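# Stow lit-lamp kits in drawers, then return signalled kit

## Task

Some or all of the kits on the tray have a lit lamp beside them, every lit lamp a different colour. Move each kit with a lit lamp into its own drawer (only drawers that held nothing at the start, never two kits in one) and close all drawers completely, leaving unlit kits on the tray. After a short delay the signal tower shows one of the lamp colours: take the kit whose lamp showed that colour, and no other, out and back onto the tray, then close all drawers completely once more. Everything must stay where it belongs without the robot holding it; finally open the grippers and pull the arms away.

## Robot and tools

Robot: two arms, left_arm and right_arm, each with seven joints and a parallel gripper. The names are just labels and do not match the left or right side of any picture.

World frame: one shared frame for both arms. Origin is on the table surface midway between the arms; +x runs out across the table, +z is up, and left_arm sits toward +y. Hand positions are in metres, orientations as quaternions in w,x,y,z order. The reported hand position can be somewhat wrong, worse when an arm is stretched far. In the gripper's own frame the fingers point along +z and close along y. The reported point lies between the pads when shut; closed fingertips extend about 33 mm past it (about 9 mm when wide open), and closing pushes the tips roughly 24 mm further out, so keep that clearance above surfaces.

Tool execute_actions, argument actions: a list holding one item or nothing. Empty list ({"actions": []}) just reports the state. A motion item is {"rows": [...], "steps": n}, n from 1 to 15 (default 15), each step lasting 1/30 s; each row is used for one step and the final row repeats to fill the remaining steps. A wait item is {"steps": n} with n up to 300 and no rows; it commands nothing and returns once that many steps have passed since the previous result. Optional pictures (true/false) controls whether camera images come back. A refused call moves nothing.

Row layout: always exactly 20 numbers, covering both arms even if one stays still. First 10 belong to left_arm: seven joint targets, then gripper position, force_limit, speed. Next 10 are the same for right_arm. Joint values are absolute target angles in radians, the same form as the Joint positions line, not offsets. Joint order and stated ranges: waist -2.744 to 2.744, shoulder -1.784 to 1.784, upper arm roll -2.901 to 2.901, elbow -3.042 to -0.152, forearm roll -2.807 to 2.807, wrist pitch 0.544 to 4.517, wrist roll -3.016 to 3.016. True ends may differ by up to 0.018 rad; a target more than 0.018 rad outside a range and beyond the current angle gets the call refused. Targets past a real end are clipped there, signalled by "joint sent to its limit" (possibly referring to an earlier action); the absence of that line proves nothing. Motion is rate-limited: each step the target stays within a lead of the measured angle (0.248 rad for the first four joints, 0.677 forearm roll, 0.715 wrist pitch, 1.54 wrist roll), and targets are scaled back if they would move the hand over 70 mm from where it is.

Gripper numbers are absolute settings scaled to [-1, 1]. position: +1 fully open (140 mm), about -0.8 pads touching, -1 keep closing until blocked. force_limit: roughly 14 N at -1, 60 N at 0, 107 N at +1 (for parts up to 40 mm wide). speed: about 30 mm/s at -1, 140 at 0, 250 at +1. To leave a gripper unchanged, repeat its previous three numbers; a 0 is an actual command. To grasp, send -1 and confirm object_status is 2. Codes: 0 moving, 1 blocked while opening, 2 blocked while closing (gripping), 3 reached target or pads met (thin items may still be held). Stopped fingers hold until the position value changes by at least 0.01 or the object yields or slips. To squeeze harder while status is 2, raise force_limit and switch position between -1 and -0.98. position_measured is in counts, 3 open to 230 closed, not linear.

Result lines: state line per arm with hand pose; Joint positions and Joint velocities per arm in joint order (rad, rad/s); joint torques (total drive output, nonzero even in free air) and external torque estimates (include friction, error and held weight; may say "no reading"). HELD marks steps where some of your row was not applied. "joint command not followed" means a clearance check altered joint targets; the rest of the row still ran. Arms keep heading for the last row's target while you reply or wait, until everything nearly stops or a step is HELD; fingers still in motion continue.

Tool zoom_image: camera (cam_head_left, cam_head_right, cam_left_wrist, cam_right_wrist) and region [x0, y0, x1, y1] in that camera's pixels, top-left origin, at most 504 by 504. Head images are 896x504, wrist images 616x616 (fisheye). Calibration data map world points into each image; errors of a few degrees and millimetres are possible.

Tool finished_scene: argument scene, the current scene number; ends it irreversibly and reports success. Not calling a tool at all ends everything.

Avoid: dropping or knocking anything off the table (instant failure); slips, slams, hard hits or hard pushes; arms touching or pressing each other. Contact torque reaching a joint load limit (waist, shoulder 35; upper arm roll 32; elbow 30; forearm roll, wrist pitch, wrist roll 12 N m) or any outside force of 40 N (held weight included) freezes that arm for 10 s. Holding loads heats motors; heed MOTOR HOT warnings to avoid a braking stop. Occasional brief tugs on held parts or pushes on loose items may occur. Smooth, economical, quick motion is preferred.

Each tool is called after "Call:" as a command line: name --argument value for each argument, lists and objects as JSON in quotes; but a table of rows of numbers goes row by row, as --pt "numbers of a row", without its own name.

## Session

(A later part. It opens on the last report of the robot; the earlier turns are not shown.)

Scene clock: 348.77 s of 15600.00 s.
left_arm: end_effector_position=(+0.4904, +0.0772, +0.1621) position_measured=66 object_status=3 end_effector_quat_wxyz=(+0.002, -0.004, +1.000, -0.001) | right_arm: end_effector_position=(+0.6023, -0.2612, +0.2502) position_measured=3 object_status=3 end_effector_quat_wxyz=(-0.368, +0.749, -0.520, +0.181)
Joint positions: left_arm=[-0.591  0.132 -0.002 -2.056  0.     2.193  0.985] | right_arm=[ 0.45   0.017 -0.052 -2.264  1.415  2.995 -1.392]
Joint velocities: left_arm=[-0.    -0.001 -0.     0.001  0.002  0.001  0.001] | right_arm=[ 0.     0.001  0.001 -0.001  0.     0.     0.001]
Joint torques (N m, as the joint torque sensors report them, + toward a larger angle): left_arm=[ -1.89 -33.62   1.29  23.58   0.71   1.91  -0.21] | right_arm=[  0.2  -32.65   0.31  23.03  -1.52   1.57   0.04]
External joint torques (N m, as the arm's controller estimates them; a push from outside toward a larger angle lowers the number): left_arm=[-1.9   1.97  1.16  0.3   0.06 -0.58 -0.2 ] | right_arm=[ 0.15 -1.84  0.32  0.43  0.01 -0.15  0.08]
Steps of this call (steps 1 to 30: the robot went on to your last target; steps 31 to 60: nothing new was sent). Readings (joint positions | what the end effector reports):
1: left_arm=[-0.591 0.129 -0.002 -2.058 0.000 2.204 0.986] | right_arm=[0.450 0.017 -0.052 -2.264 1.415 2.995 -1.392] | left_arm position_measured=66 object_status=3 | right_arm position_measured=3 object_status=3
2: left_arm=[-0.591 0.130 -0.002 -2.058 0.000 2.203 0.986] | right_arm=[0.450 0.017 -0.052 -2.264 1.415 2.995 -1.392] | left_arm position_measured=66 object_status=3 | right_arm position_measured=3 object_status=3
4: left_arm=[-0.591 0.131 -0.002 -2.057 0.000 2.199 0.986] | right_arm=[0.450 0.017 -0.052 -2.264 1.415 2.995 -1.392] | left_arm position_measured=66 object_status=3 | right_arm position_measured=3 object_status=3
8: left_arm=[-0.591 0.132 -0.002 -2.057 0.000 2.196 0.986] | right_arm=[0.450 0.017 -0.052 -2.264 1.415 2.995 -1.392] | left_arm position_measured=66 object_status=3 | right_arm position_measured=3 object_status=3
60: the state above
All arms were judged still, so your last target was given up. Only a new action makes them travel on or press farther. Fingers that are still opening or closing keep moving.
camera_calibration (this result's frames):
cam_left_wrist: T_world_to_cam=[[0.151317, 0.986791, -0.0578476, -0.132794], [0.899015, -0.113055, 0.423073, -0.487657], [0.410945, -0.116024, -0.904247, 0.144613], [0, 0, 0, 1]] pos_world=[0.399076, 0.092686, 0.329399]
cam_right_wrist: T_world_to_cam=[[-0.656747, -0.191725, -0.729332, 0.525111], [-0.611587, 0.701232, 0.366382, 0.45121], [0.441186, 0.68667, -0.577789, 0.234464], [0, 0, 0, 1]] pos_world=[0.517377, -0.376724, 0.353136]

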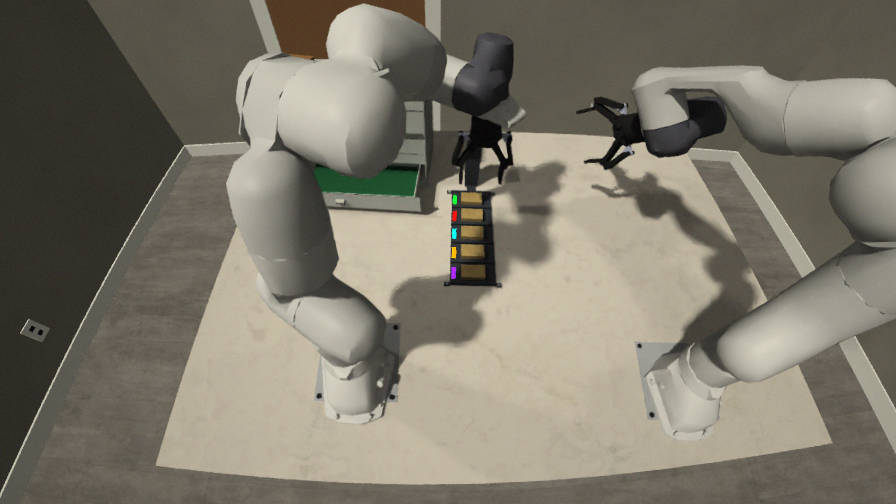

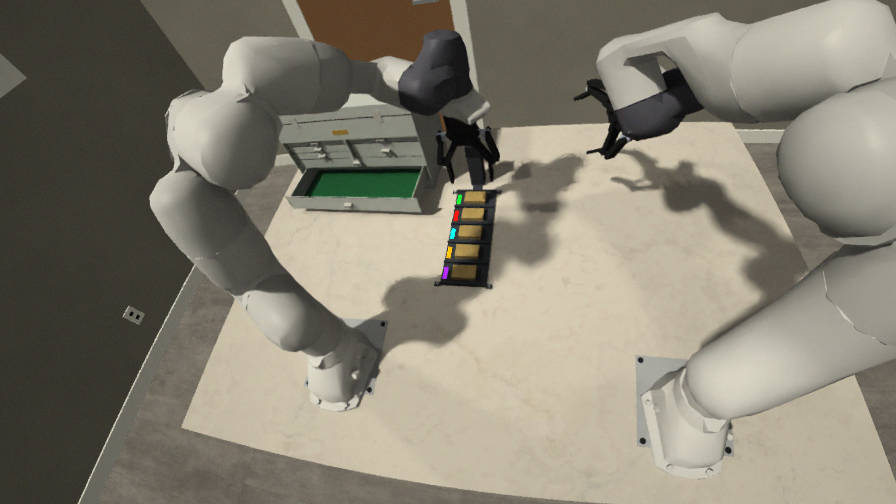

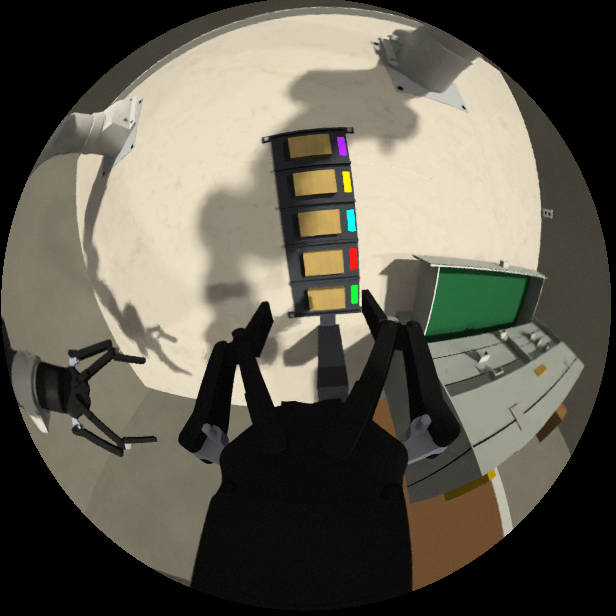

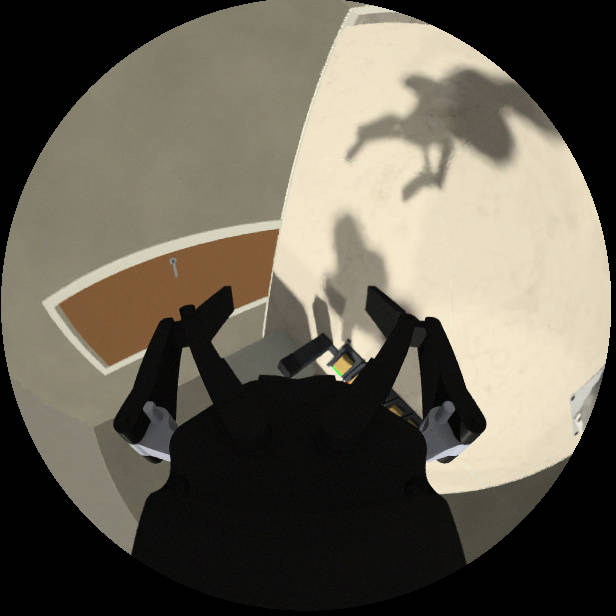

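Call:
execute_actions --actions '[{"rows":[[-0.534,0.279,0,-2.021,0,2.298,1.037,0.3,0,0, 0.45,0.017,-0.05,-2.264,1.415,2.995,-1.392,1,0,0]],"steps":15}]' --pictures false

Call:
execute_actions --actions '[{"steps":40}]'

Scene clock: 385.10 s of 15600.00 s.
left_arm: end_effector_position=(+0.5231, +0.0979, +0.0986) position_measured=91 object_status=3 end_effector_quat_wxyz=(-0.006, -0.015, +1.000, +0.004) | right_arm: end_effector_position=(+0.6023, -0.2612, +0.2502) position_measured=3 object_status=3 end_effector_quat_wxyz=(-0.368, +0.749, -0.520, +0.181)
Joint positions: left_arm=[-0.534  0.281  0.002 -2.022  0.     2.288  1.021] | right_arm=[ 0.45   0.017 -0.052 -2.264  1.415  2.995 -1.392]
Joint velocities: left_arm=[-0.002 -0.004 -0.001  0.006  0.001  0.036  0.03 ] | right_arm=[-0.001 -0.     0.001  0.    -0.001  0.001  0.   ]
Joint torques (N m, as the joint torque sensors report them, + toward a larger angle): left_arm=[ -0.32 -39.66  -0.51  22.22   0.71   3.1    0.56] | right_arm=[  0.23 -32.68  -0.21  23.07  -1.5    1.62   0.07]
External joint torques (N m, as the arm's controller estimates them; a push from outside toward a larger angle lowers the number): left_arm=[-0.34 -1.19 -0.79  0.59  0.12  0.77  0.56] | right_arm=[ 0.18 -1.62 -0.19  0.3   0.04 -0.11  0.11]
Steps of this call (steps 1 to 90: nothing new was sent; then 32.83 s passed at rest; steps 91 to 105: all 15 steps of this action). Readings (joint positions | what the end effector reports):
91: left_arm=[-0.582 0.153 -0.006 -2.040 0.000 2.209 0.989] | right_arm=[0.450 0.017 -0.052 -2.264 1.415 2.995 -1.392] | left_arm position_measured=66 object_status=0 | right_arm position_measured=3 object_status=3
92: left_arm=[-0.571 0.186 -0.007 -2.026 0.000 2.227 0.993] | right_arm=[0.450 0.017 -0.052 -2.264 1.415 2.995 -1.392] | left_arm position_measured=73 object_status=0 | right_arm position_measured=3 object_status=3
94: left_arm=[-0.551 0.242 -0.004 -2.023 0.000 2.250 1.000] | right_arm=[0.450 0.017 -0.052 -2.264 1.415 2.995 -1.392] | left_arm position_measured=88 object_status=0 | right_arm position_measured=3 object_status=3
98: left_arm=[-0.535 0.283 0.002 -2.028 0.000 2.271 1.011] | right_arm=[0.450 0.017 -0.052 -2.264 1.415 2.995 -1.392] | left_arm position_measured=91 object_status=0 | right_arm position_measured=3 object_status=3
105: the state above

Scene clock: 386.43 s of 15600.00 s.
left_arm: end_effector_position=(+0.5247, +0.0970, +0.0992) position_measured=91 object_status=3 end_effector_quat_wxyz=(-0.004, -0.011, +1.000, +0.003) | right_arm: end_effector_position=(+0.6023, -0.2612, +0.2502) position_measured=3 object_status=3 end_effector_quat_wxyz=(-0.368, +0.749, -0.520, +0.181)
Joint positions: left_arm=[-0.534  0.281  0.002 -2.022  0.     2.294  1.03 ] | right_arm=[ 0.45   0.017 -0.052 -2.264  1.415  2.995 -1.392]
Joint velocities: left_arm=[-0.     0.001  0.001  0.     0.001 -0.     0.   ] | right_arm=[-0.    -0.     0.    -0.     0.     0.    -0.001]
Joint torques (N m, as the joint torque sensors report them, + toward a larger angle): left_arm=[ -0.34 -39.96  -0.26  22.48   0.74   3.15   0.45] | right_arm=[  0.43 -32.73   0.2   23.25  -1.56   1.63   0.03]
External joint torques (N m, as the arm's controller estimates them; a push from outside toward a larger angle lowers the number): left_arm=[-0.45 -0.98 -0.63  0.47  0.14  0.74  0.45] | right_arm=[ 0.39 -1.77  0.22  0.56 -0.03 -0.1   0.07]
Steps of this call (steps 1 to 15: the robot went on to your last target; steps 16 to 40: nothing new was sent). Readings (joint positions | what the end effector reports):
1: left_arm=[-0.534 0.281 0.002 -2.022 0.000 2.289 1.022] | right_arm=[0.450 0.017 -0.052 -2.264 1.415 2.995 -1.392] | left_arm position_measured=91 object_status=3 | right_arm position_measured=3 object_status=3
2: left_arm=[-0.534 0.281 0.002 -2.022 0.000 2.290 1.023] | right_arm=[0.450 0.017 -0.052 -2.264 1.415 2.995 -1.392] | left_arm position_measured=91 object_status=3 | right_arm position_measured=3 object_status=3
4: left_arm=[-0.534 0.281 0.002 -2.022 0.000 2.291 1.024] | right_arm=[0.450 0.017 -0.052 -2.264 1.415 2.995 -1.392] | left_arm position_measured=91 object_status=3 | right_arm position_measured=3 object_status=3
8: left_arm=[-0.534 0.281 0.002 -2.022 0.000 2.293 1.027] | right_arm=[0.450 0.017 -0.052 -2.264 1.415 2.995 -1.392] | left_arm position_measured=91 object_status=3 | right_arm position_measured=3 object_status=3
40: the state above
All arms were judged still, so your last target was given up. Only a new action makes them travel on or press farther. Fingers that are still opening or closing keep moving.
camera_calibration (this result's frames):
cam_left_wrist: T_world_to_cam=[[0.136843, 0.989227, -0.0520004, -0.154381], [0.905313, -0.103582, 0.411922, -0.492727], [0.402098, -0.103445, -0.909734, 0.0798672], [0, 0, 0, 1]] pos_world=[0.435083, 0.109942, 0.267595]
cam_right_wrist: T_world_to_cam=[[-0.656742, -0.19174, -0.729332, 0.525105], [-0.611603, 0.701217, 0.366382, 0.451202], [0.44117, 0.68668, -0.577788, 0.234467], [0, 0, 0, 1]] pos_world=[0.517376, -0.376711, 0.353136]

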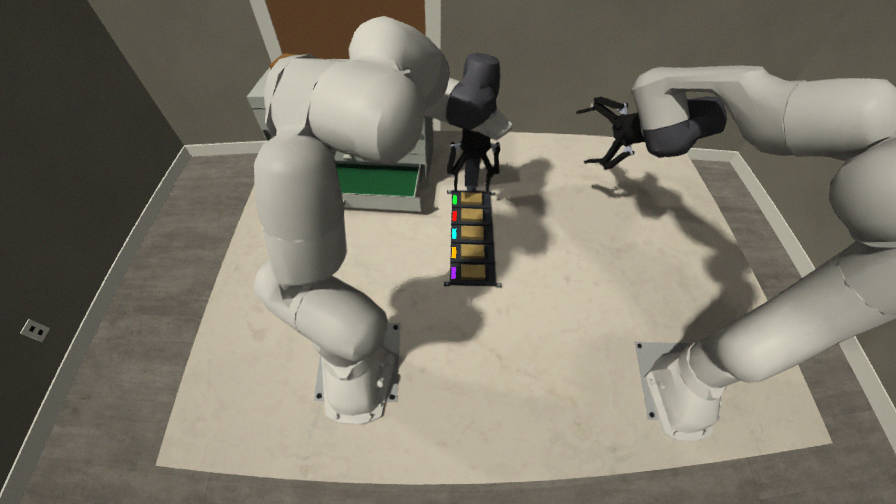

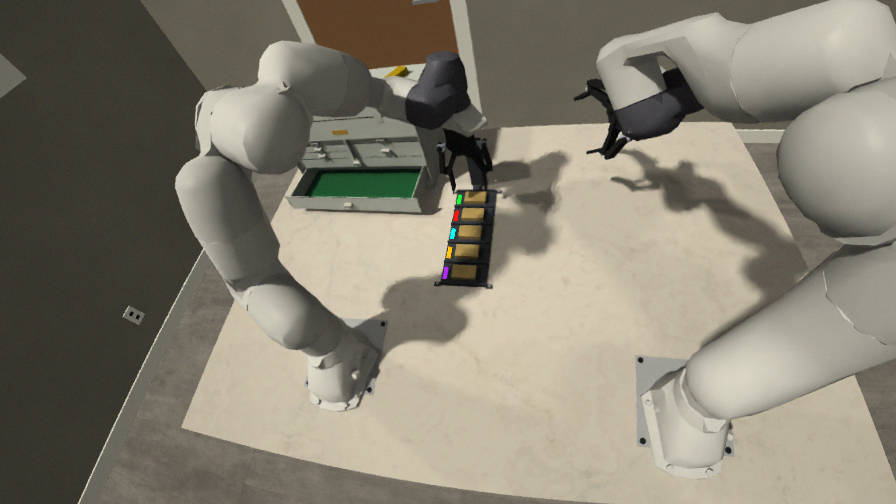

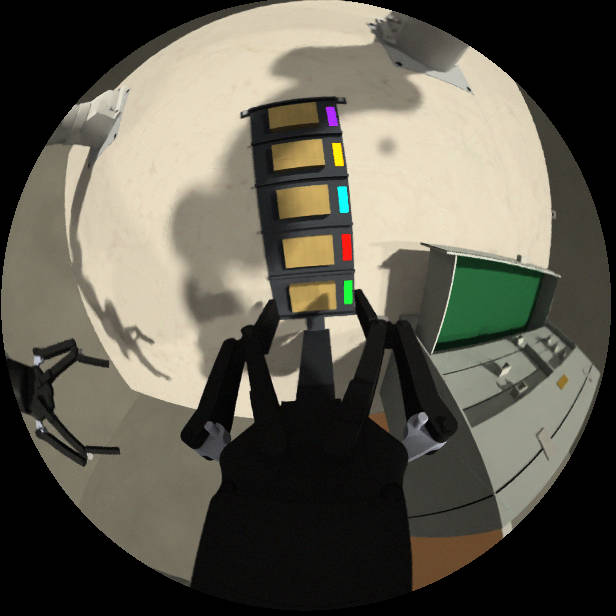

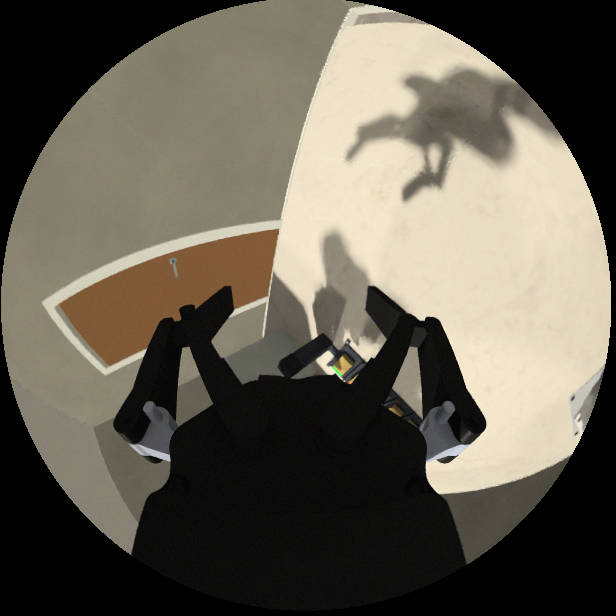

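Call:
execute_actions --actions '[{"rows":[[-0.538,0.325,0,-2.032,0,2.362,1.045,0.3,0,0, 0.45,0.017,-0.05,-2.264,1.415,2.995,-1.392,1,0,0]],"steps":12}]' --pictures false

Call:
execute_actions --actions '[{"rows":[[-0.538,0.371,0,-2.044,0,2.422,1.045,0.3,0,0, 0.45,0.017,-0.05,-2.264,1.415,2.995,-1.392,1,0,0]],"steps":15}]' --pictures false

Call:
execute_actions --actions '[{"steps":30}]'

Call:
zoom_image --camera "cam_right_wrist" --region '[270, 290, 430, 400]'

Scene clock: 405.60 s of 15600.00 s.
left_arm: end_effector_position=(+0.5259, +0.0957, +0.0729) position_measured=91 object_status=3 end_effector_quat_wxyz=(-0.003, -0.008, +1.000, +0.002) | right_arm: end_effector_position=(+0.6023, -0.2612, +0.2502) position_measured=3 object_status=3 end_effector_quat_wxyz=(-0.368, +0.749, -0.520, +0.181)
Joint positions: left_arm=[-0.535  0.326  0.002 -2.033  0.     2.351  1.036] | right_arm=[ 0.45   0.017 -0.052 -2.264  1.415  2.995 -1.392]
Joint velocities: left_arm=[ 0.001 -0.    -0.    -0.001 -0.001  0.038  0.008] | right_arm=[-0.    -0.002  0.     0.001  0.001 -0.001 -0.002]
Joint torques (N m, as the joint torque sensors report them, + toward a larger angle): left_arm=[ -2.43 -39.54  -0.56  20.99   0.72   3.15   0.45] | right_arm=[  0.55 -32.85  -0.37  23.29  -1.52   1.63   0.02]
External joint torques (N m, as the arm's controller estimates them; a push from outside toward a larger angle lowers the number): left_arm=[-2.56  0.42 -0.98 -0.5   0.16  0.74  0.45] | right_arm=[ 0.51 -1.82 -0.35  0.53  0.02 -0.1   0.07]
Steps of this call (steps 1 to 90: nothing new was sent; then 15.77 s passed at rest; steps 91 to 102: all 12 steps of this action). Readings (joint positions | what the end effector reports):
91: left_arm=[-0.534 0.286 0.002 -2.022 0.000 2.305 1.031] | right_arm=[0.450 0.017 -0.052 -2.264 1.415 2.995 -1.392] | left_arm position_measured=91 object_status=3 | right_arm position_measured=3 object_status=3
92: left_arm=[-0.534 0.295 0.002 -2.022 0.000 2.316 1.032] | right_arm=[0.450 0.017 -0.052 -2.264 1.415 2.995 -1.392] | left_arm position_measured=91 object_status=3 | right_arm position_measured=3 object_status=3
94: left_arm=[-0.535 0.312 0.002 -2.027 0.000 2.329 1.033] | right_arm=[0.450 0.017 -0.052 -2.264 1.415 2.995 -1.392] | left_arm position_measured=91 object_status=3 | right_arm position_measured=3 object_status=3
98: left_arm=[-0.535 0.326 0.002 -2.033 0.000 2.344 1.035] | right_arm=[0.450 0.017 -0.052 -2.264 1.415 2.995 -1.392] | left_arm position_measured=91 object_status=3 | right_arm position_measured=3 object_status=3
102: the state above

Scene clock: 406.10 s of 15600.00 s.
left_arm: end_effector_position=(+0.5267, +0.0952, +0.0460) position_measured=91 object_status=3 end_effector_quat_wxyz=(-0.001, -0.007, +1.000, +0.001) | right_arm: end_effector_position=(+0.6023, -0.2612, +0.2502) position_measured=3 object_status=3 end_effector_quat_wxyz=(-0.368, +0.749, -0.520, +0.181)
Joint positions: left_arm=[-0.535  0.372  0.002 -2.045  0.     2.414  1.038] | right_arm=[ 0.45   0.017 -0.052 -2.264  1.415  2.995 -1.392]
Joint velocities: left_arm=[-0.     0.     0.001 -0.001 -0.002  0.022  0.   ] | right_arm=[-0.001 -0.    -0.    -0.001 -0.001  0.001 -0.001]
Joint torques (N m, as the joint torque sensors report them, + toward a larger angle): left_arm=[ -1.92 -40.66  -0.93  20.83   0.72   3.22   0.41] | right_arm=[  0.1  -32.49   0.08  23.17  -1.55   1.64   0.06]
External joint torques (N m, as the arm's controller estimates them; a push from outside toward a larger angle lowers the number): left_arm=[-1.85  0.04 -1.21 -0.08  0.19  0.79  0.41] | right_arm=[ 0.11 -1.57  0.15  0.5  -0.01 -0.09  0.1 ]
Steps of this call (steps 1 to 15: all 15 steps of this action). Readings (joint positions | what the end effector reports):
1: left_arm=[-0.535 0.331 0.002 -2.032 0.000 2.363 1.036] | right_arm=[0.450 0.017 -0.052 -2.264 1.415 2.995 -1.392] | left_arm position_measured=91 object_status=3 | right_arm position_measured=3 object_status=3
2: left_arm=[-0.535 0.340 0.002 -2.033 0.000 2.374 1.037] | right_arm=[0.450 0.017 -0.052 -2.264 1.415 2.995 -1.392] | left_arm position_measured=91 object_status=3 | right_arm position_measured=3 object_status=3
4: left_arm=[-0.535 0.358 0.002 -2.039 0.000 2.388 1.037] | right_arm=[0.450 0.017 -0.052 -2.264 1.415 2.995 -1.392] | left_arm position_measured=91 object_status=3 | right_arm position_measured=3 object_status=3
8: left_arm=[-0.535 0.372 0.002 -2.045 0.000 2.403 1.037] | right_arm=[0.450 0.017 -0.052 -2.264 1.415 2.995 -1.392] | left_arm position_measured=91 object_status=3 | right_arm position_measured=3 object_status=3
15: the state above

Scene clock: 407.10 s of 15600.00 s.
left_arm: end_effector_position=(+0.5277, +0.0946, +0.0463) position_measured=91 object_status=3 end_effector_quat_wxyz=(+0.001, -0.006, +1.000, +0.000) | right_arm: end_effector_position=(+0.6023, -0.2612, +0.2502) position_measured=3 object_status=3 end_effector_quat_wxyz=(-0.368, +0.749, -0.520, +0.181)
Joint positions: left_arm=[-0.535  0.372  0.002 -2.045  0.     2.418  1.038] | right_arm=[ 0.45   0.017 -0.052 -2.264  1.415  2.995 -1.392]
Joint velocities: left_arm=[-0.001  0.001 -0.001  0.001 -0.001  0.    -0.   ] | right_arm=[ 0.001 -0.    -0.001  0.     0.    -0.    -0.   ]
Joint torques (N m, as the joint torque sensors report them, + toward a larger angle): left_arm=[ -2.41 -40.87  -0.45  20.82   0.73   3.23   0.48] | right_arm=[  0.14 -32.91  -0.25  22.76  -1.5    1.62   0.01]
External joint torques (N m, as the arm's controller estimates them; a push from outside toward a larger angle lowers the number): left_arm=[-2.31 -0.27 -0.71 -0.03  0.2   0.79  0.48] | right_arm=[ 0.08 -2.03 -0.25  0.11  0.04 -0.1   0.06]
Steps of this call (steps 1 to 15: the robot went on to your last target; steps 16 to 30: nothing new was sent). Readings (joint positions | what the end effector reports):
1: left_arm=[-0.535 0.372 0.002 -2.045 0.000 2.415 1.038] | right_arm=[0.450 0.017 -0.052 -2.264 1.415 2.995 -1.392] | left_arm position_measured=91 object_status=3 | right_arm position_measured=3 object_status=3
2: left_arm=[-0.535 0.372 0.002 -2.045 0.000 2.415 1.038] | right_arm=[0.450 0.017 -0.052 -2.264 1.415 2.995 -1.392] | left_arm position_measured=91 object_status=3 | right_arm position_measured=3 object_status=3
4: left_arm=[-0.535 0.372 0.002 -2.045 0.000 2.416 1.038] | right_arm=[0.450 0.017 -0.052 -2.264 1.415 2.995 -1.392] | left_arm position_measured=91 object_status=3 | right_arm position_measured=3 object_status=3
8: left_arm=[-0.535 0.372 0.002 -2.045 0.000 2.417 1.038] | right_arm=[0.450 0.017 -0.052 -2.264 1.415 2.995 -1.392] | left_arm position_measured=91 object_status=3 | right_arm position_measured=3 object_status=3
30: the state above
All arms were judged still, so your last target was given up. Only a new action makes them travel on or press farther. Fingers that are still opening or closing keep moving.
camera_calibration (this result's frames):
cam_left_wrist: T_world_to_cam=[[0.146382, 0.987661, -0.055664, -0.159934], [0.900644, -0.109789, 0.42046, -0.471201], [0.409161, -0.111681, -0.905602, 0.0271796], [0, 0, 0, 1]] pos_world=[0.436675, 0.109264, 0.213832]
cam_right_wrist: T_world_to_cam=[[-0.656742, -0.191741, -0.729332, 0.525105], [-0.611603, 0.701217, 0.366382, 0.451202], [0.44117, 0.68668, -0.577788, 0.234467], [0, 0, 0, 1]] pos_world=[0.517376, -0.376711, 0.353136]

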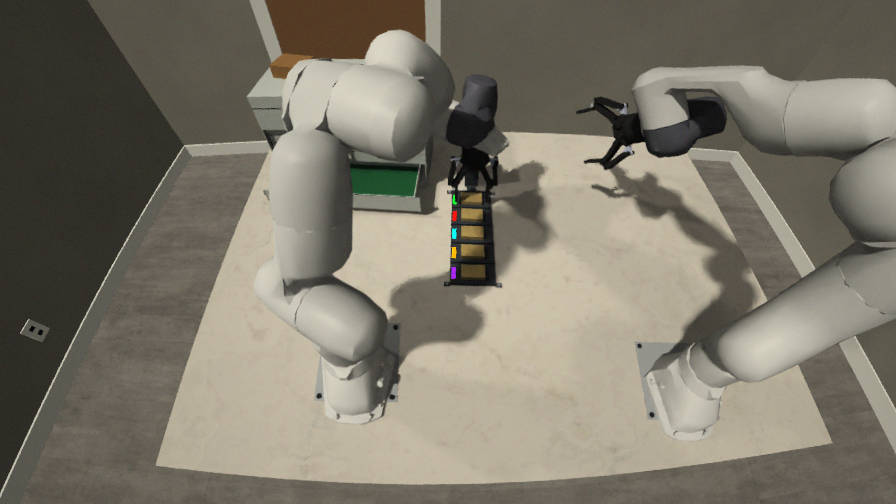

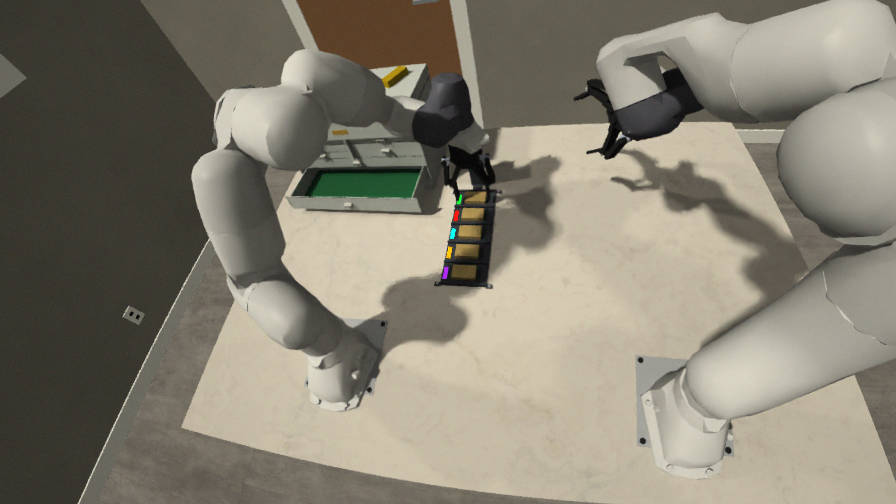

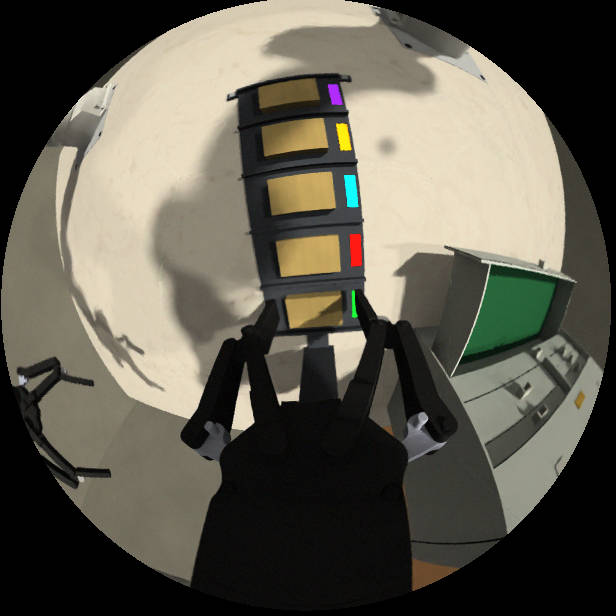

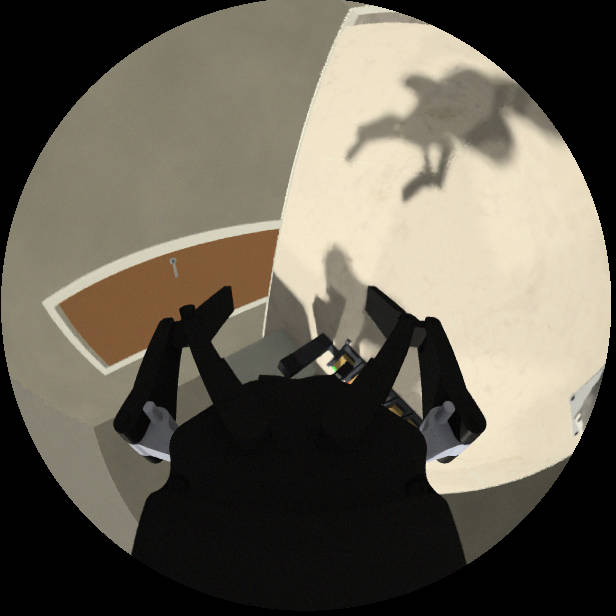

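Region (270, 290, 430, 400) of cam_right_wrist's 616x616 image, scaled by 3.150, with more detail than that image has; it fills the top 346 rows of this view, and the rest is white.

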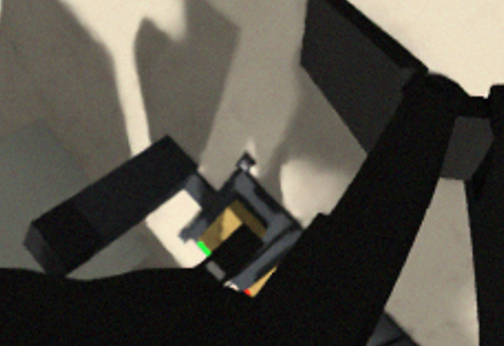

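Call:
execute_actions --actions '[{"rows":[[-0.538,0.381,0,-2.047,0,2.435,1.045,0.3,0,0, 0.45,0.017,-0.05,-2.264,1.415,2.995,-1.392,1,0,0]],"steps":15}]' --pictures false

Call:
execute_actions --actions '[{"rows":[[-0.538,0.381,0,-2.047,0,2.435,1.045,-1,0,-0.5, 0.45,0.017,-0.05,-2.264,1.415,2.995,-1.392,1,0,0]],"steps":15}]' --pictures false

Call:
execute_actions --actions '[{"steps":20}]' --pictures false

Scene clock: 421.13 s of 15600.00 s.
left_arm: end_effector_position=(+0.5287, +0.0940, +0.0425) position_measured=91 object_status=3 end_effector_quat_wxyz=(+0.002, -0.006, +1.000, -0.001) | right_arm: end_effector_position=(+0.6023, -0.2612, +0.2502) position_measured=3 object_status=3 end_effector_quat_wxyz=(-0.368, +0.749, -0.520, +0.181)
Joint positions: left_arm=[-0.535  0.379  0.002 -2.046  0.     2.43   1.038] | right_arm=[ 0.45   0.017 -0.052 -2.264  1.415  2.995 -1.392]
Joint velocities: left_arm=[ 0.     0.002 -0.001 -0.     0.     0.004  0.001] | right_arm=[-0.001  0.001  0.    -0.001  0.001  0.    -0.001]
Joint torques (N m, as the joint torque sensors report them, + toward a larger angle): left_arm=[ -2.11 -39.58  -0.36  19.46   0.64   3.28   0.42] | right_arm=[  0.06 -32.6   -0.17  22.85  -1.55   1.65   0.04]
External joint torques (N m, as the arm's controller estimates them; a push from outside toward a larger angle lowers the number): left_arm=[-2.02  1.09 -0.64 -1.28  0.12  0.83  0.42] | right_arm=[ 0.07 -1.79 -0.11  0.23 -0.02 -0.08  0.09]
Steps of this call (steps 1 to 90: nothing new was sent; then 10.53 s passed at rest; steps 91 to 105: all 15 steps of this action). Readings (joint positions | what the end effector reports):
91: left_arm=[-0.535 0.373 0.002 -2.045 0.000 2.420 1.038] | right_arm=[0.450 0.017 -0.052 -2.264 1.415 2.995 -1.392] | left_arm position_measured=91 object_status=3 | right_arm position_measured=3 object_status=3
92: left_arm=[-0.535 0.374 0.002 -2.045 0.000 2.422 1.038] | right_arm=[0.450 0.017 -0.052 -2.264 1.415 2.995 -1.392] | left_arm position_measured=91 object_status=3 | right_arm position_measured=3 object_status=3
94: left_arm=[-0.535 0.377 0.002 -2.045 0.000 2.425 1.038] | right_arm=[0.450 0.017 -0.052 -2.264 1.415 2.995 -1.392] | left_arm position_measured=91 object_status=3 | right_arm position_measured=3 object_status=3
98: left_arm=[-0.535 0.379 0.002 -2.046 0.000 2.428 1.038] | right_arm=[0.450 0.017 -0.052 -2.264 1.415 2.995 -1.392] | left_arm position_measured=91 object_status=3 | right_arm position_measured=3 object_status=3
105: the state above

Scene clock: 421.63 s of 15600.00 s.
left_arm: end_effector_position=(+0.5293, +0.0939, +0.0432) position_measured=155 object_status=0 end_effector_quat_wxyz=(+0.003, -0.006, +1.000, -0.001) | right_arm: end_effector_position=(+0.6023, -0.2612, +0.2502) position_measured=3 object_status=3 end_effector_quat_wxyz=(-0.368, +0.749, -0.520, +0.181)
Joint positions: left_arm=[-0.535  0.378  0.002 -2.046  0.     2.431  1.038] | right_arm=[ 0.45   0.017 -0.052 -2.264  1.415  2.995 -1.392]
Joint velocities: left_arm=[ 0.    -0.007 -0.    -0.001 -0.001  0.001  0.001] | right_arm=[ 0.     0.001 -0.     0.001  0.     0.001  0.001]
Joint torques (N m, as the joint torque sensors report them, + toward a larger angle): left_arm=[ -1.53 -38.17   0.2   19.8    0.76   3.19   0.42] | right_arm=[  0.   -32.57   0.    23.12  -1.53   1.62   0.05]
External joint torques (N m, as the arm's controller estimates them; a push from outside toward a larger angle lowers the number): left_arm=[-1.5   1.64 -0.12 -0.43  0.24  0.83  0.42] | right_arm=[ 0.02 -1.66  0.08  0.43  0.   -0.11  0.09]
Steps of this call (steps 1 to 15: all 15 steps of this action). Readings (joint positions | what the end effector reports):
1: left_arm=[-0.535 0.379 0.002 -2.046 0.000 2.430 1.038] | right_arm=[0.450 0.017 -0.052 -2.264 1.415 2.995 -1.392] | left_arm position_measured=91 object_status=0 | right_arm position_measured=3 object_status=3
2: left_arm=[-0.535 0.379 0.002 -2.046 0.000 2.430 1.038] | right_arm=[0.450 0.017 -0.052 -2.264 1.415 2.995 -1.392] | left_arm position_measured=95 object_status=0 | right_arm position_measured=3 object_status=3
4: left_arm=[-0.535 0.379 0.002 -2.046 0.000 2.430 1.038] | right_arm=[0.450 0.017 -0.052 -2.264 1.415 2.995 -1.392] | left_arm position_measured=104 object_status=0 | right_arm position_measured=3 object_status=3
8: left_arm=[-0.535 0.379 0.002 -2.046 0.000 2.431 1.038] | right_arm=[0.450 0.017 -0.052 -2.264 1.415 2.995 -1.392] | left_arm position_measured=123 object_status=0 | right_arm position_measured=3 object_status=3
15: the state above

Scene clock: 422.30 s of 15600.00 s.
left_arm: end_effector_position=(+0.5302, +0.0934, +0.0445) position_measured=233 object_status=0 end_effector_quat_wxyz=(+0.004, -0.006, +1.000, -0.002) | right_arm: end_effector_position=(+0.6023, -0.2612, +0.2502) position_measured=3 object_status=3 end_effector_quat_wxyz=(-0.368, +0.749, -0.520, +0.181)
Joint positions: left_arm=[-0.535  0.377  0.002 -2.045  0.001  2.431  1.038] | right_arm=[ 0.45   0.017 -0.052 -2.264  1.415  2.995 -1.392]
Joint velocities: left_arm=[ 0.     0.001 -0.001 -0.001  0.001  0.    -0.001] | right_arm=[ 0.    -0.     0.    -0.     0.     0.     0.001]
Joint torques (N m, as the joint torque sensors report them, + toward a larger angle): left_arm=[ -2.34 -38.07  -0.68  18.91   0.63   3.21   0.47] | right_arm=[  0.24 -32.85  -0.28  22.93  -1.58   1.67   0.02]
External joint torques (N m, as the arm's controller estimates them; a push from outside toward a larger angle lowers the number): left_arm=[-2.37  2.64 -1.06 -1.89  0.11  0.75  0.48] | right_arm=[ 0.34 -1.96 -0.13  0.29 -0.05 -0.07  0.06]
Steps of this call (steps 1 to 15: the robot went on to your last target; steps 16 to 20: nothing new was sent). Readings (joint positions | what the end effector reports):
1: left_arm=[-0.535 0.378 0.002 -2.046 0.000 2.431 1.038] | right_arm=[0.450 0.017 -0.052 -2.264 1.415 2.995 -1.392] | left_arm position_measured=159 object_status=0 | right_arm position_measured=3 object_status=3
2: left_arm=[-0.535 0.378 0.002 -2.046 0.000 2.431 1.038] | right_arm=[0.450 0.017 -0.052 -2.264 1.415 2.995 -1.392] | left_arm position_measured=164 object_status=0 | right_arm position_measured=3 object_status=3
4: left_arm=[-0.535 0.377 0.002 -2.046 0.000 2.431 1.038] | right_arm=[0.450 0.017 -0.052 -2.264 1.415 2.995 -1.392] | left_arm position_measured=173 object_status=0 | right_arm position_measured=3 object_status=3
8: left_arm=[-0.535 0.376 0.002 -2.045 0.000 2.431 1.038] | right_arm=[0.450 0.017 -0.052 -2.264 1.415 2.995 -1.392] | left_arm position_measured=192 object_status=0 | right_arm position_measured=3 object_status=3
20: the state above
All arms were judged still, so your last target was given up. Only a new action makes them travel on or press farther. Fingers that are still opening or closing keep moving.

Call:
execute_actions --actions '[{"rows":[[-0.538,0.372,0,-2.045,0,2.422,1.045,0.2,0,0, 0.45,0.017,-0.05,-2.264,1.415,2.995,-1.392,1,0,0]],"steps":15}]' --pictures false

Call:
execute_actions --actions '[{"steps":15}]' --pictures false

Call:
execute_actions --actions '[{"rows":[[-0.538,0.402,0,-2.052,0,2.46,1.045,0.2,0,0, 0.45,0.017,-0.05,-2.264,1.415,2.995,-1.392,1,0,0]],"steps":15}]' --pictures false

Call:
execute_actions --actions '[{"steps":20}]'

Scene clock: 434.07 s of 15600.00 s.
left_arm: end_effector_position=(+0.5295, +0.0937, +0.0457) position_measured=128 object_status=0 end_effector_quat_wxyz=(+0.003, -0.006, +1.000, -0.001) | right_arm: end_effector_position=(+0.6023, -0.2612, +0.2502) position_measured=3 object_status=3 end_effector_quat_wxyz=(-0.368, +0.749, -0.520, +0.181)
Joint positions: left_arm=[-0.535  0.374  0.002 -2.045  0.001  2.426  1.038] | right_arm=[ 0.45   0.017 -0.052 -2.264  1.415  2.995 -1.392]
Joint velocities: left_arm=[ 0.    -0.002 -0.     0.001 -0.    -0.002 -0.   ] | right_arm=[ 0.001 -0.002  0.001  0.001  0.     0.001  0.   ]
Joint torques (N m, as the joint torque sensors report them, + toward a larger angle): left_arm=[ -2.4  -41.31  -0.42  20.59   0.66   1.92   0.41] | right_arm=[  0.1  -32.83  -0.33  23.17  -1.52   1.63   0.01]
External joint torques (N m, as the arm's controller estimates them; a push from outside toward a larger angle lowers the number): left_arm=[-2.42 -0.49 -0.8  -0.34  0.13 -0.55  0.41] | right_arm=[ 0.09 -1.89 -0.28  0.47  0.01 -0.1   0.06]
Steps of this call (steps 1 to 90: nothing new was sent; then 8.27 s passed at rest; steps 91 to 105: all 15 steps of this action). Readings (joint positions | what the end effector reports):
91: left_arm=[-0.535 0.376 0.002 -2.045 0.001 2.431 1.038] | right_arm=[0.450 0.017 -0.052 -2.264 1.415 2.995 -1.392] | left_arm position_measured=233 object_status=0 | right_arm position_measured=3 object_status=3
92: left_arm=[-0.535 0.375 0.002 -2.045 0.001 2.430 1.038] | right_arm=[0.450 0.017 -0.052 -2.264 1.415 2.995 -1.392] | left_arm position_measured=231 object_status=0 | right_arm position_measured=3 object_status=3
94: left_arm=[-0.535 0.374 0.002 -2.045 0.001 2.429 1.038] | right_arm=[0.450 0.017 -0.052 -2.264 1.415 2.995 -1.392] | left_arm position_measured=211 object_status=0 | right_arm position_measured=3 object_status=3
98: left_arm=[-0.535 0.374 0.002 -2.045 0.001 2.427 1.038] | right_arm=[0.450 0.017 -0.052 -2.264 1.415 2.995 -1.392] | left_arm position_measured=181 object_status=0 | right_arm position_measured=3 object_status=3
105: the state above

Scene clock: 434.57 s of 15600.00 s.
left_arm: end_effector_position=(+0.5294, +0.0938, +0.0457) position_measured=104 object_status=3 end_effector_quat_wxyz=(+0.003, -0.006, +1.000, -0.001) | right_arm: end_effector_position=(+0.6023, -0.2612, +0.2502) position_measured=3 object_status=3 end_effector_quat_wxyz=(-0.368, +0.749, -0.520, +0.181)
Joint positions: left_arm=[-0.535  0.374  0.002 -2.045  0.001  2.426  1.038] | right_arm=[ 0.45   0.017 -0.052 -2.264  1.415  2.995 -1.392]
Joint velocities: left_arm=[-0.    -0.    -0.     0.003  0.    -0.001 -0.   ] | right_arm=[ 0.     0.001 -0.     0.     0.001 -0.     0.   ]
Joint torques (N m, as the joint torque sensors report them, + toward a larger angle): left_arm=[ -2.36 -41.76  -0.73  20.19   0.56   2.     0.45] | right_arm=[  0.32 -32.73  -0.41  23.16  -1.54   1.67   0.07]
External joint torques (N m, as the arm's controller estimates them; a push from outside toward a larger angle lowers the number): left_arm=[-2.35 -0.97 -1.07 -0.77  0.03 -0.47  0.45] | right_arm=[ 0.41 -1.88 -0.25  0.54 -0.02 -0.06  0.11]
Steps of this call (steps 1 to 15: the robot went on to your last target). Readings (joint positions | what the end effector reports):
1: left_arm=[-0.535 0.374 0.002 -2.045 0.001 2.426 1.038] | right_arm=[0.450 0.017 -0.052 -2.264 1.415 2.995 -1.392] | left_arm position_measured=120 object_status=0 | right_arm position_measured=3 object_status=3
2: left_arm=[-0.535 0.374 0.002 -2.045 0.001 2.426 1.038] | right_arm=[0.450 0.017 -0.052 -2.264 1.415 2.995 -1.392] | left_arm position_measured=113 object_status=0 | right_arm position_measured=3 object_status=3
4: left_arm=[-0.535 0.374 0.002 -2.045 0.001 2.426 1.038] | right_arm=[0.450 0.017 -0.052 -2.264 1.415 2.995 -1.392] | left_arm position_measured=104 object_status=0 | right_arm position_measured=3 object_status=3
8: left_arm=[-0.535 0.374 0.002 -2.045 0.001 2.426 1.038] | right_arm=[0.450 0.017 -0.052 -2.264 1.415 2.995 -1.392] | left_arm position_measured=104 object_status=0 | right_arm position_measured=3 object_status=3
15: the state above
All arms were judged still, so your last target was given up. Only a new action makes them travel on or press farther. Fingers that are still opening or closing keep moving.

Scene clock: 435.07 s of 15600.00 s.
left_arm: end_effector_position=(+0.5307, +0.0929, +0.0370) position_measured=104 object_status=3 end_effector_quat_wxyz=(+0.005, -0.005, +1.000, -0.003) | right_arm: end_effector_position=(+0.6023, -0.2612, +0.2502) position_measured=3 object_status=3 end_effector_quat_wxyz=(-0.368, +0.749, -0.520, +0.181)
Joint positions: left_arm=[-0.535  0.391  0.002 -2.047  0.     2.45   1.042] | right_arm=[ 0.45   0.017 -0.052 -2.264  1.415  2.995 -1.392]
Joint velocities: left_arm=[-0.001 -0.001 -0.001 -0.    -0.002  0.001  0.004] | right_arm=[ 0.001 -0.001 -0.001 -0.001  0.001 -0.001 -0.   ]
Joint torques (N m, as the joint torque sensors report them, + toward a larger angle): left_arm=[ -1.86 -33.45  -0.1   17.01   0.77   4.15   0.15] | right_arm=[  0.52 -32.87  -0.47  23.09  -1.55   1.65   0.05]
External joint torques (N m, as the arm's controller estimates them; a push from outside toward a larger angle lowers the number): left_arm=[-1.96  7.61 -0.56 -3.71  0.26  1.67  0.15] | right_arm=[ 0.57 -2.07 -0.35  0.52 -0.03 -0.07  0.09]
Steps of this call (steps 1 to 15: all 15 steps of this action). Readings (joint positions | what the end effector reports):
1: left_arm=[-0.535 0.377 0.002 -2.045 0.001 2.432 1.038] | right_arm=[0.450 0.017 -0.052 -2.264 1.415 2.995 -1.392] | left_arm position_measured=104 object_status=3 | right_arm position_measured=3 object_status=3
2: left_arm=[-0.535 0.383 0.002 -2.045 0.001 2.437 1.038] | right_arm=[0.450 0.017 -0.052 -2.264 1.415 2.995 -1.392] | left_arm position_measured=104 object_status=3 | right_arm position_measured=3 object_status=3
4: left_arm=[-0.535 0.390 0.002 -2.047 0.000 2.444 1.039] | right_arm=[0.450 0.017 -0.052 -2.264 1.415 2.995 -1.392] | left_arm position_measured=104 object_status=3 | right_arm position_measured=3 object_status=3
8: left_arm=[-0.535 0.391 0.002 -2.047 0.000 2.449 1.040] | right_arm=[0.450 0.017 -0.052 -2.264 1.415 2.995 -1.392] | left_arm position_measured=104 object_status=3 | right_arm position_measured=3 object_status=3
15: the state above

Scene clock: 435.73 s of 15600.00 s.
left_arm: end_effector_position=(+0.5307, +0.0929, +0.0370) position_measured=104 object_status=3 end_effector_quat_wxyz=(+0.005, -0.004, +1.000, -0.003) | right_arm: end_effector_position=(+0.6023, -0.2612, +0.2502) position_measured=3 object_status=3 end_effector_quat_wxyz=(-0.368, +0.749, -0.520, +0.181)
Joint positions: left_arm=[-0.535  0.391  0.002 -2.047  0.     2.45   1.043] | right_arm=[ 0.45   0.017 -0.052 -2.264  1.415  2.995 -1.392]
Joint velocities: left_arm=[-0.     0.001 -0.     0.     0.     0.001 -0.001] | right_arm=[-0.001 -0.001  0.001 -0.001  0.001 -0.    -0.001]
Joint torques (N m, as the joint torque sensors report them, + toward a larger angle): left_arm=[ -2.3  -32.8   -1.25  17.83   0.79   4.24   0.23] | right_arm=[  0.37 -32.79  -0.62  22.77  -1.5    1.62   0.08]
External joint torques (N m, as the arm's controller estimates them; a push from outside toward a larger angle lowers the number): left_arm=[-2.33  8.06 -1.64 -2.75  0.27  1.79  0.23] | right_arm=[ 0.34 -1.76 -0.59  0.06  0.03 -0.11  0.13]
Steps of this call (steps 1 to 15: the robot went on to your last target; steps 16 to 20: nothing new was sent). Readings (joint positions | what the end effector reports):
1: left_arm=[-0.535 0.391 0.002 -2.047 0.000 2.450 1.042] | right_arm=[0.450 0.017 -0.052 -2.264 1.415 2.995 -1.392] | left_arm position_measured=104 object_status=3 | right_arm position_measured=3 object_status=3
2: left_arm=[-0.535 0.391 0.002 -2.047 0.000 2.450 1.042] | right_arm=[0.450 0.017 -0.052 -2.264 1.415 2.995 -1.392] | left_arm position_measured=104 object_status=3 | right_arm position_measured=3 object_status=3
4: left_arm=[-0.535 0.391 0.002 -2.047 0.000 2.450 1.042] | right_arm=[0.450 0.017 -0.052 -2.264 1.415 2.995 -1.392] | left_arm position_measured=104 object_status=3 | right_arm position_measured=3 object_status=3
8: left_arm=[-0.535 0.391 0.002 -2.047 0.000 2.450 1.042] | right_arm=[0.450 0.017 -0.052 -2.264 1.415 2.995 -1.392] | left_arm position_measured=104 object_status=3 | right_arm position_measured=3 object_status=3
20: the state above
All arms were judged still, so your last target was given up. Only a new action makes them travel on or press farther. Fingers that are still opening or closing keep moving.
camera_calibration (this result's frames):
cam_left_wrist: T_world_to_cam=[[0.151196, 0.986708, -0.0595531, -0.161451], [0.896135, -0.11139, 0.429574, -0.467995], [0.417231, -0.118318, -0.901066, 0.0134686], [0, 0, 0, 1]] pos_world=[0.438178, 0.108769, 0.20356]
cam_right_wrist: T_world_to_cam=[[-0.656742, -0.19174, -0.729332, 0.525105], [-0.611603, 0.701217, 0.366382, 0.451202], [0.44117, 0.68668, -0.577788, 0.234467], [0, 0, 0, 1]] pos_world=[0.517376, -0.376711, 0.353136]

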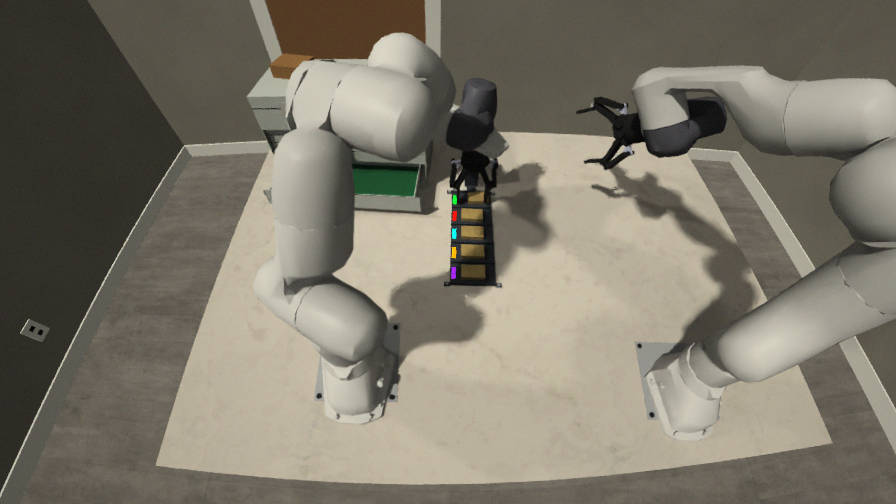

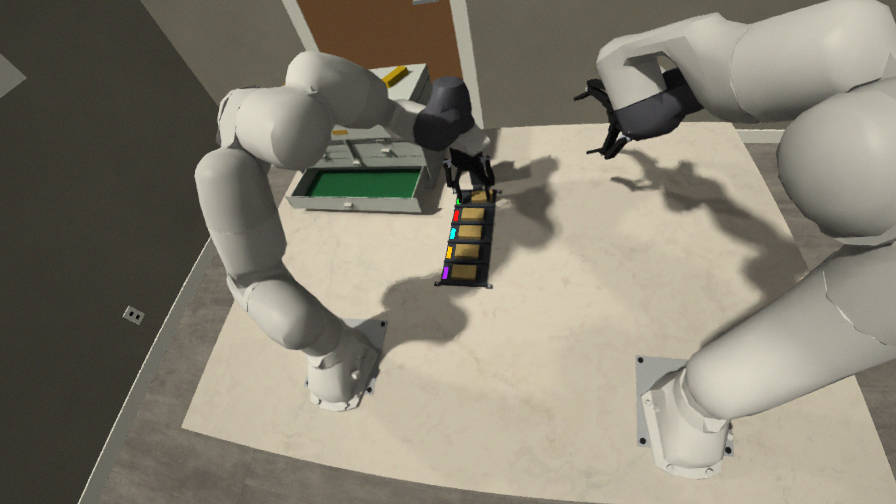

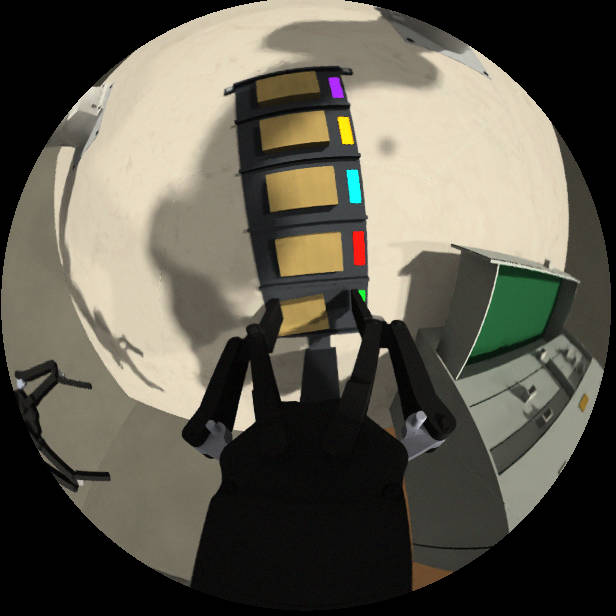

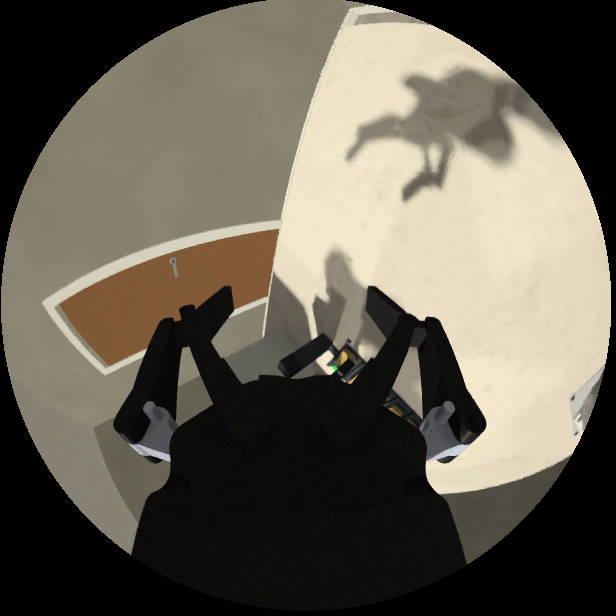

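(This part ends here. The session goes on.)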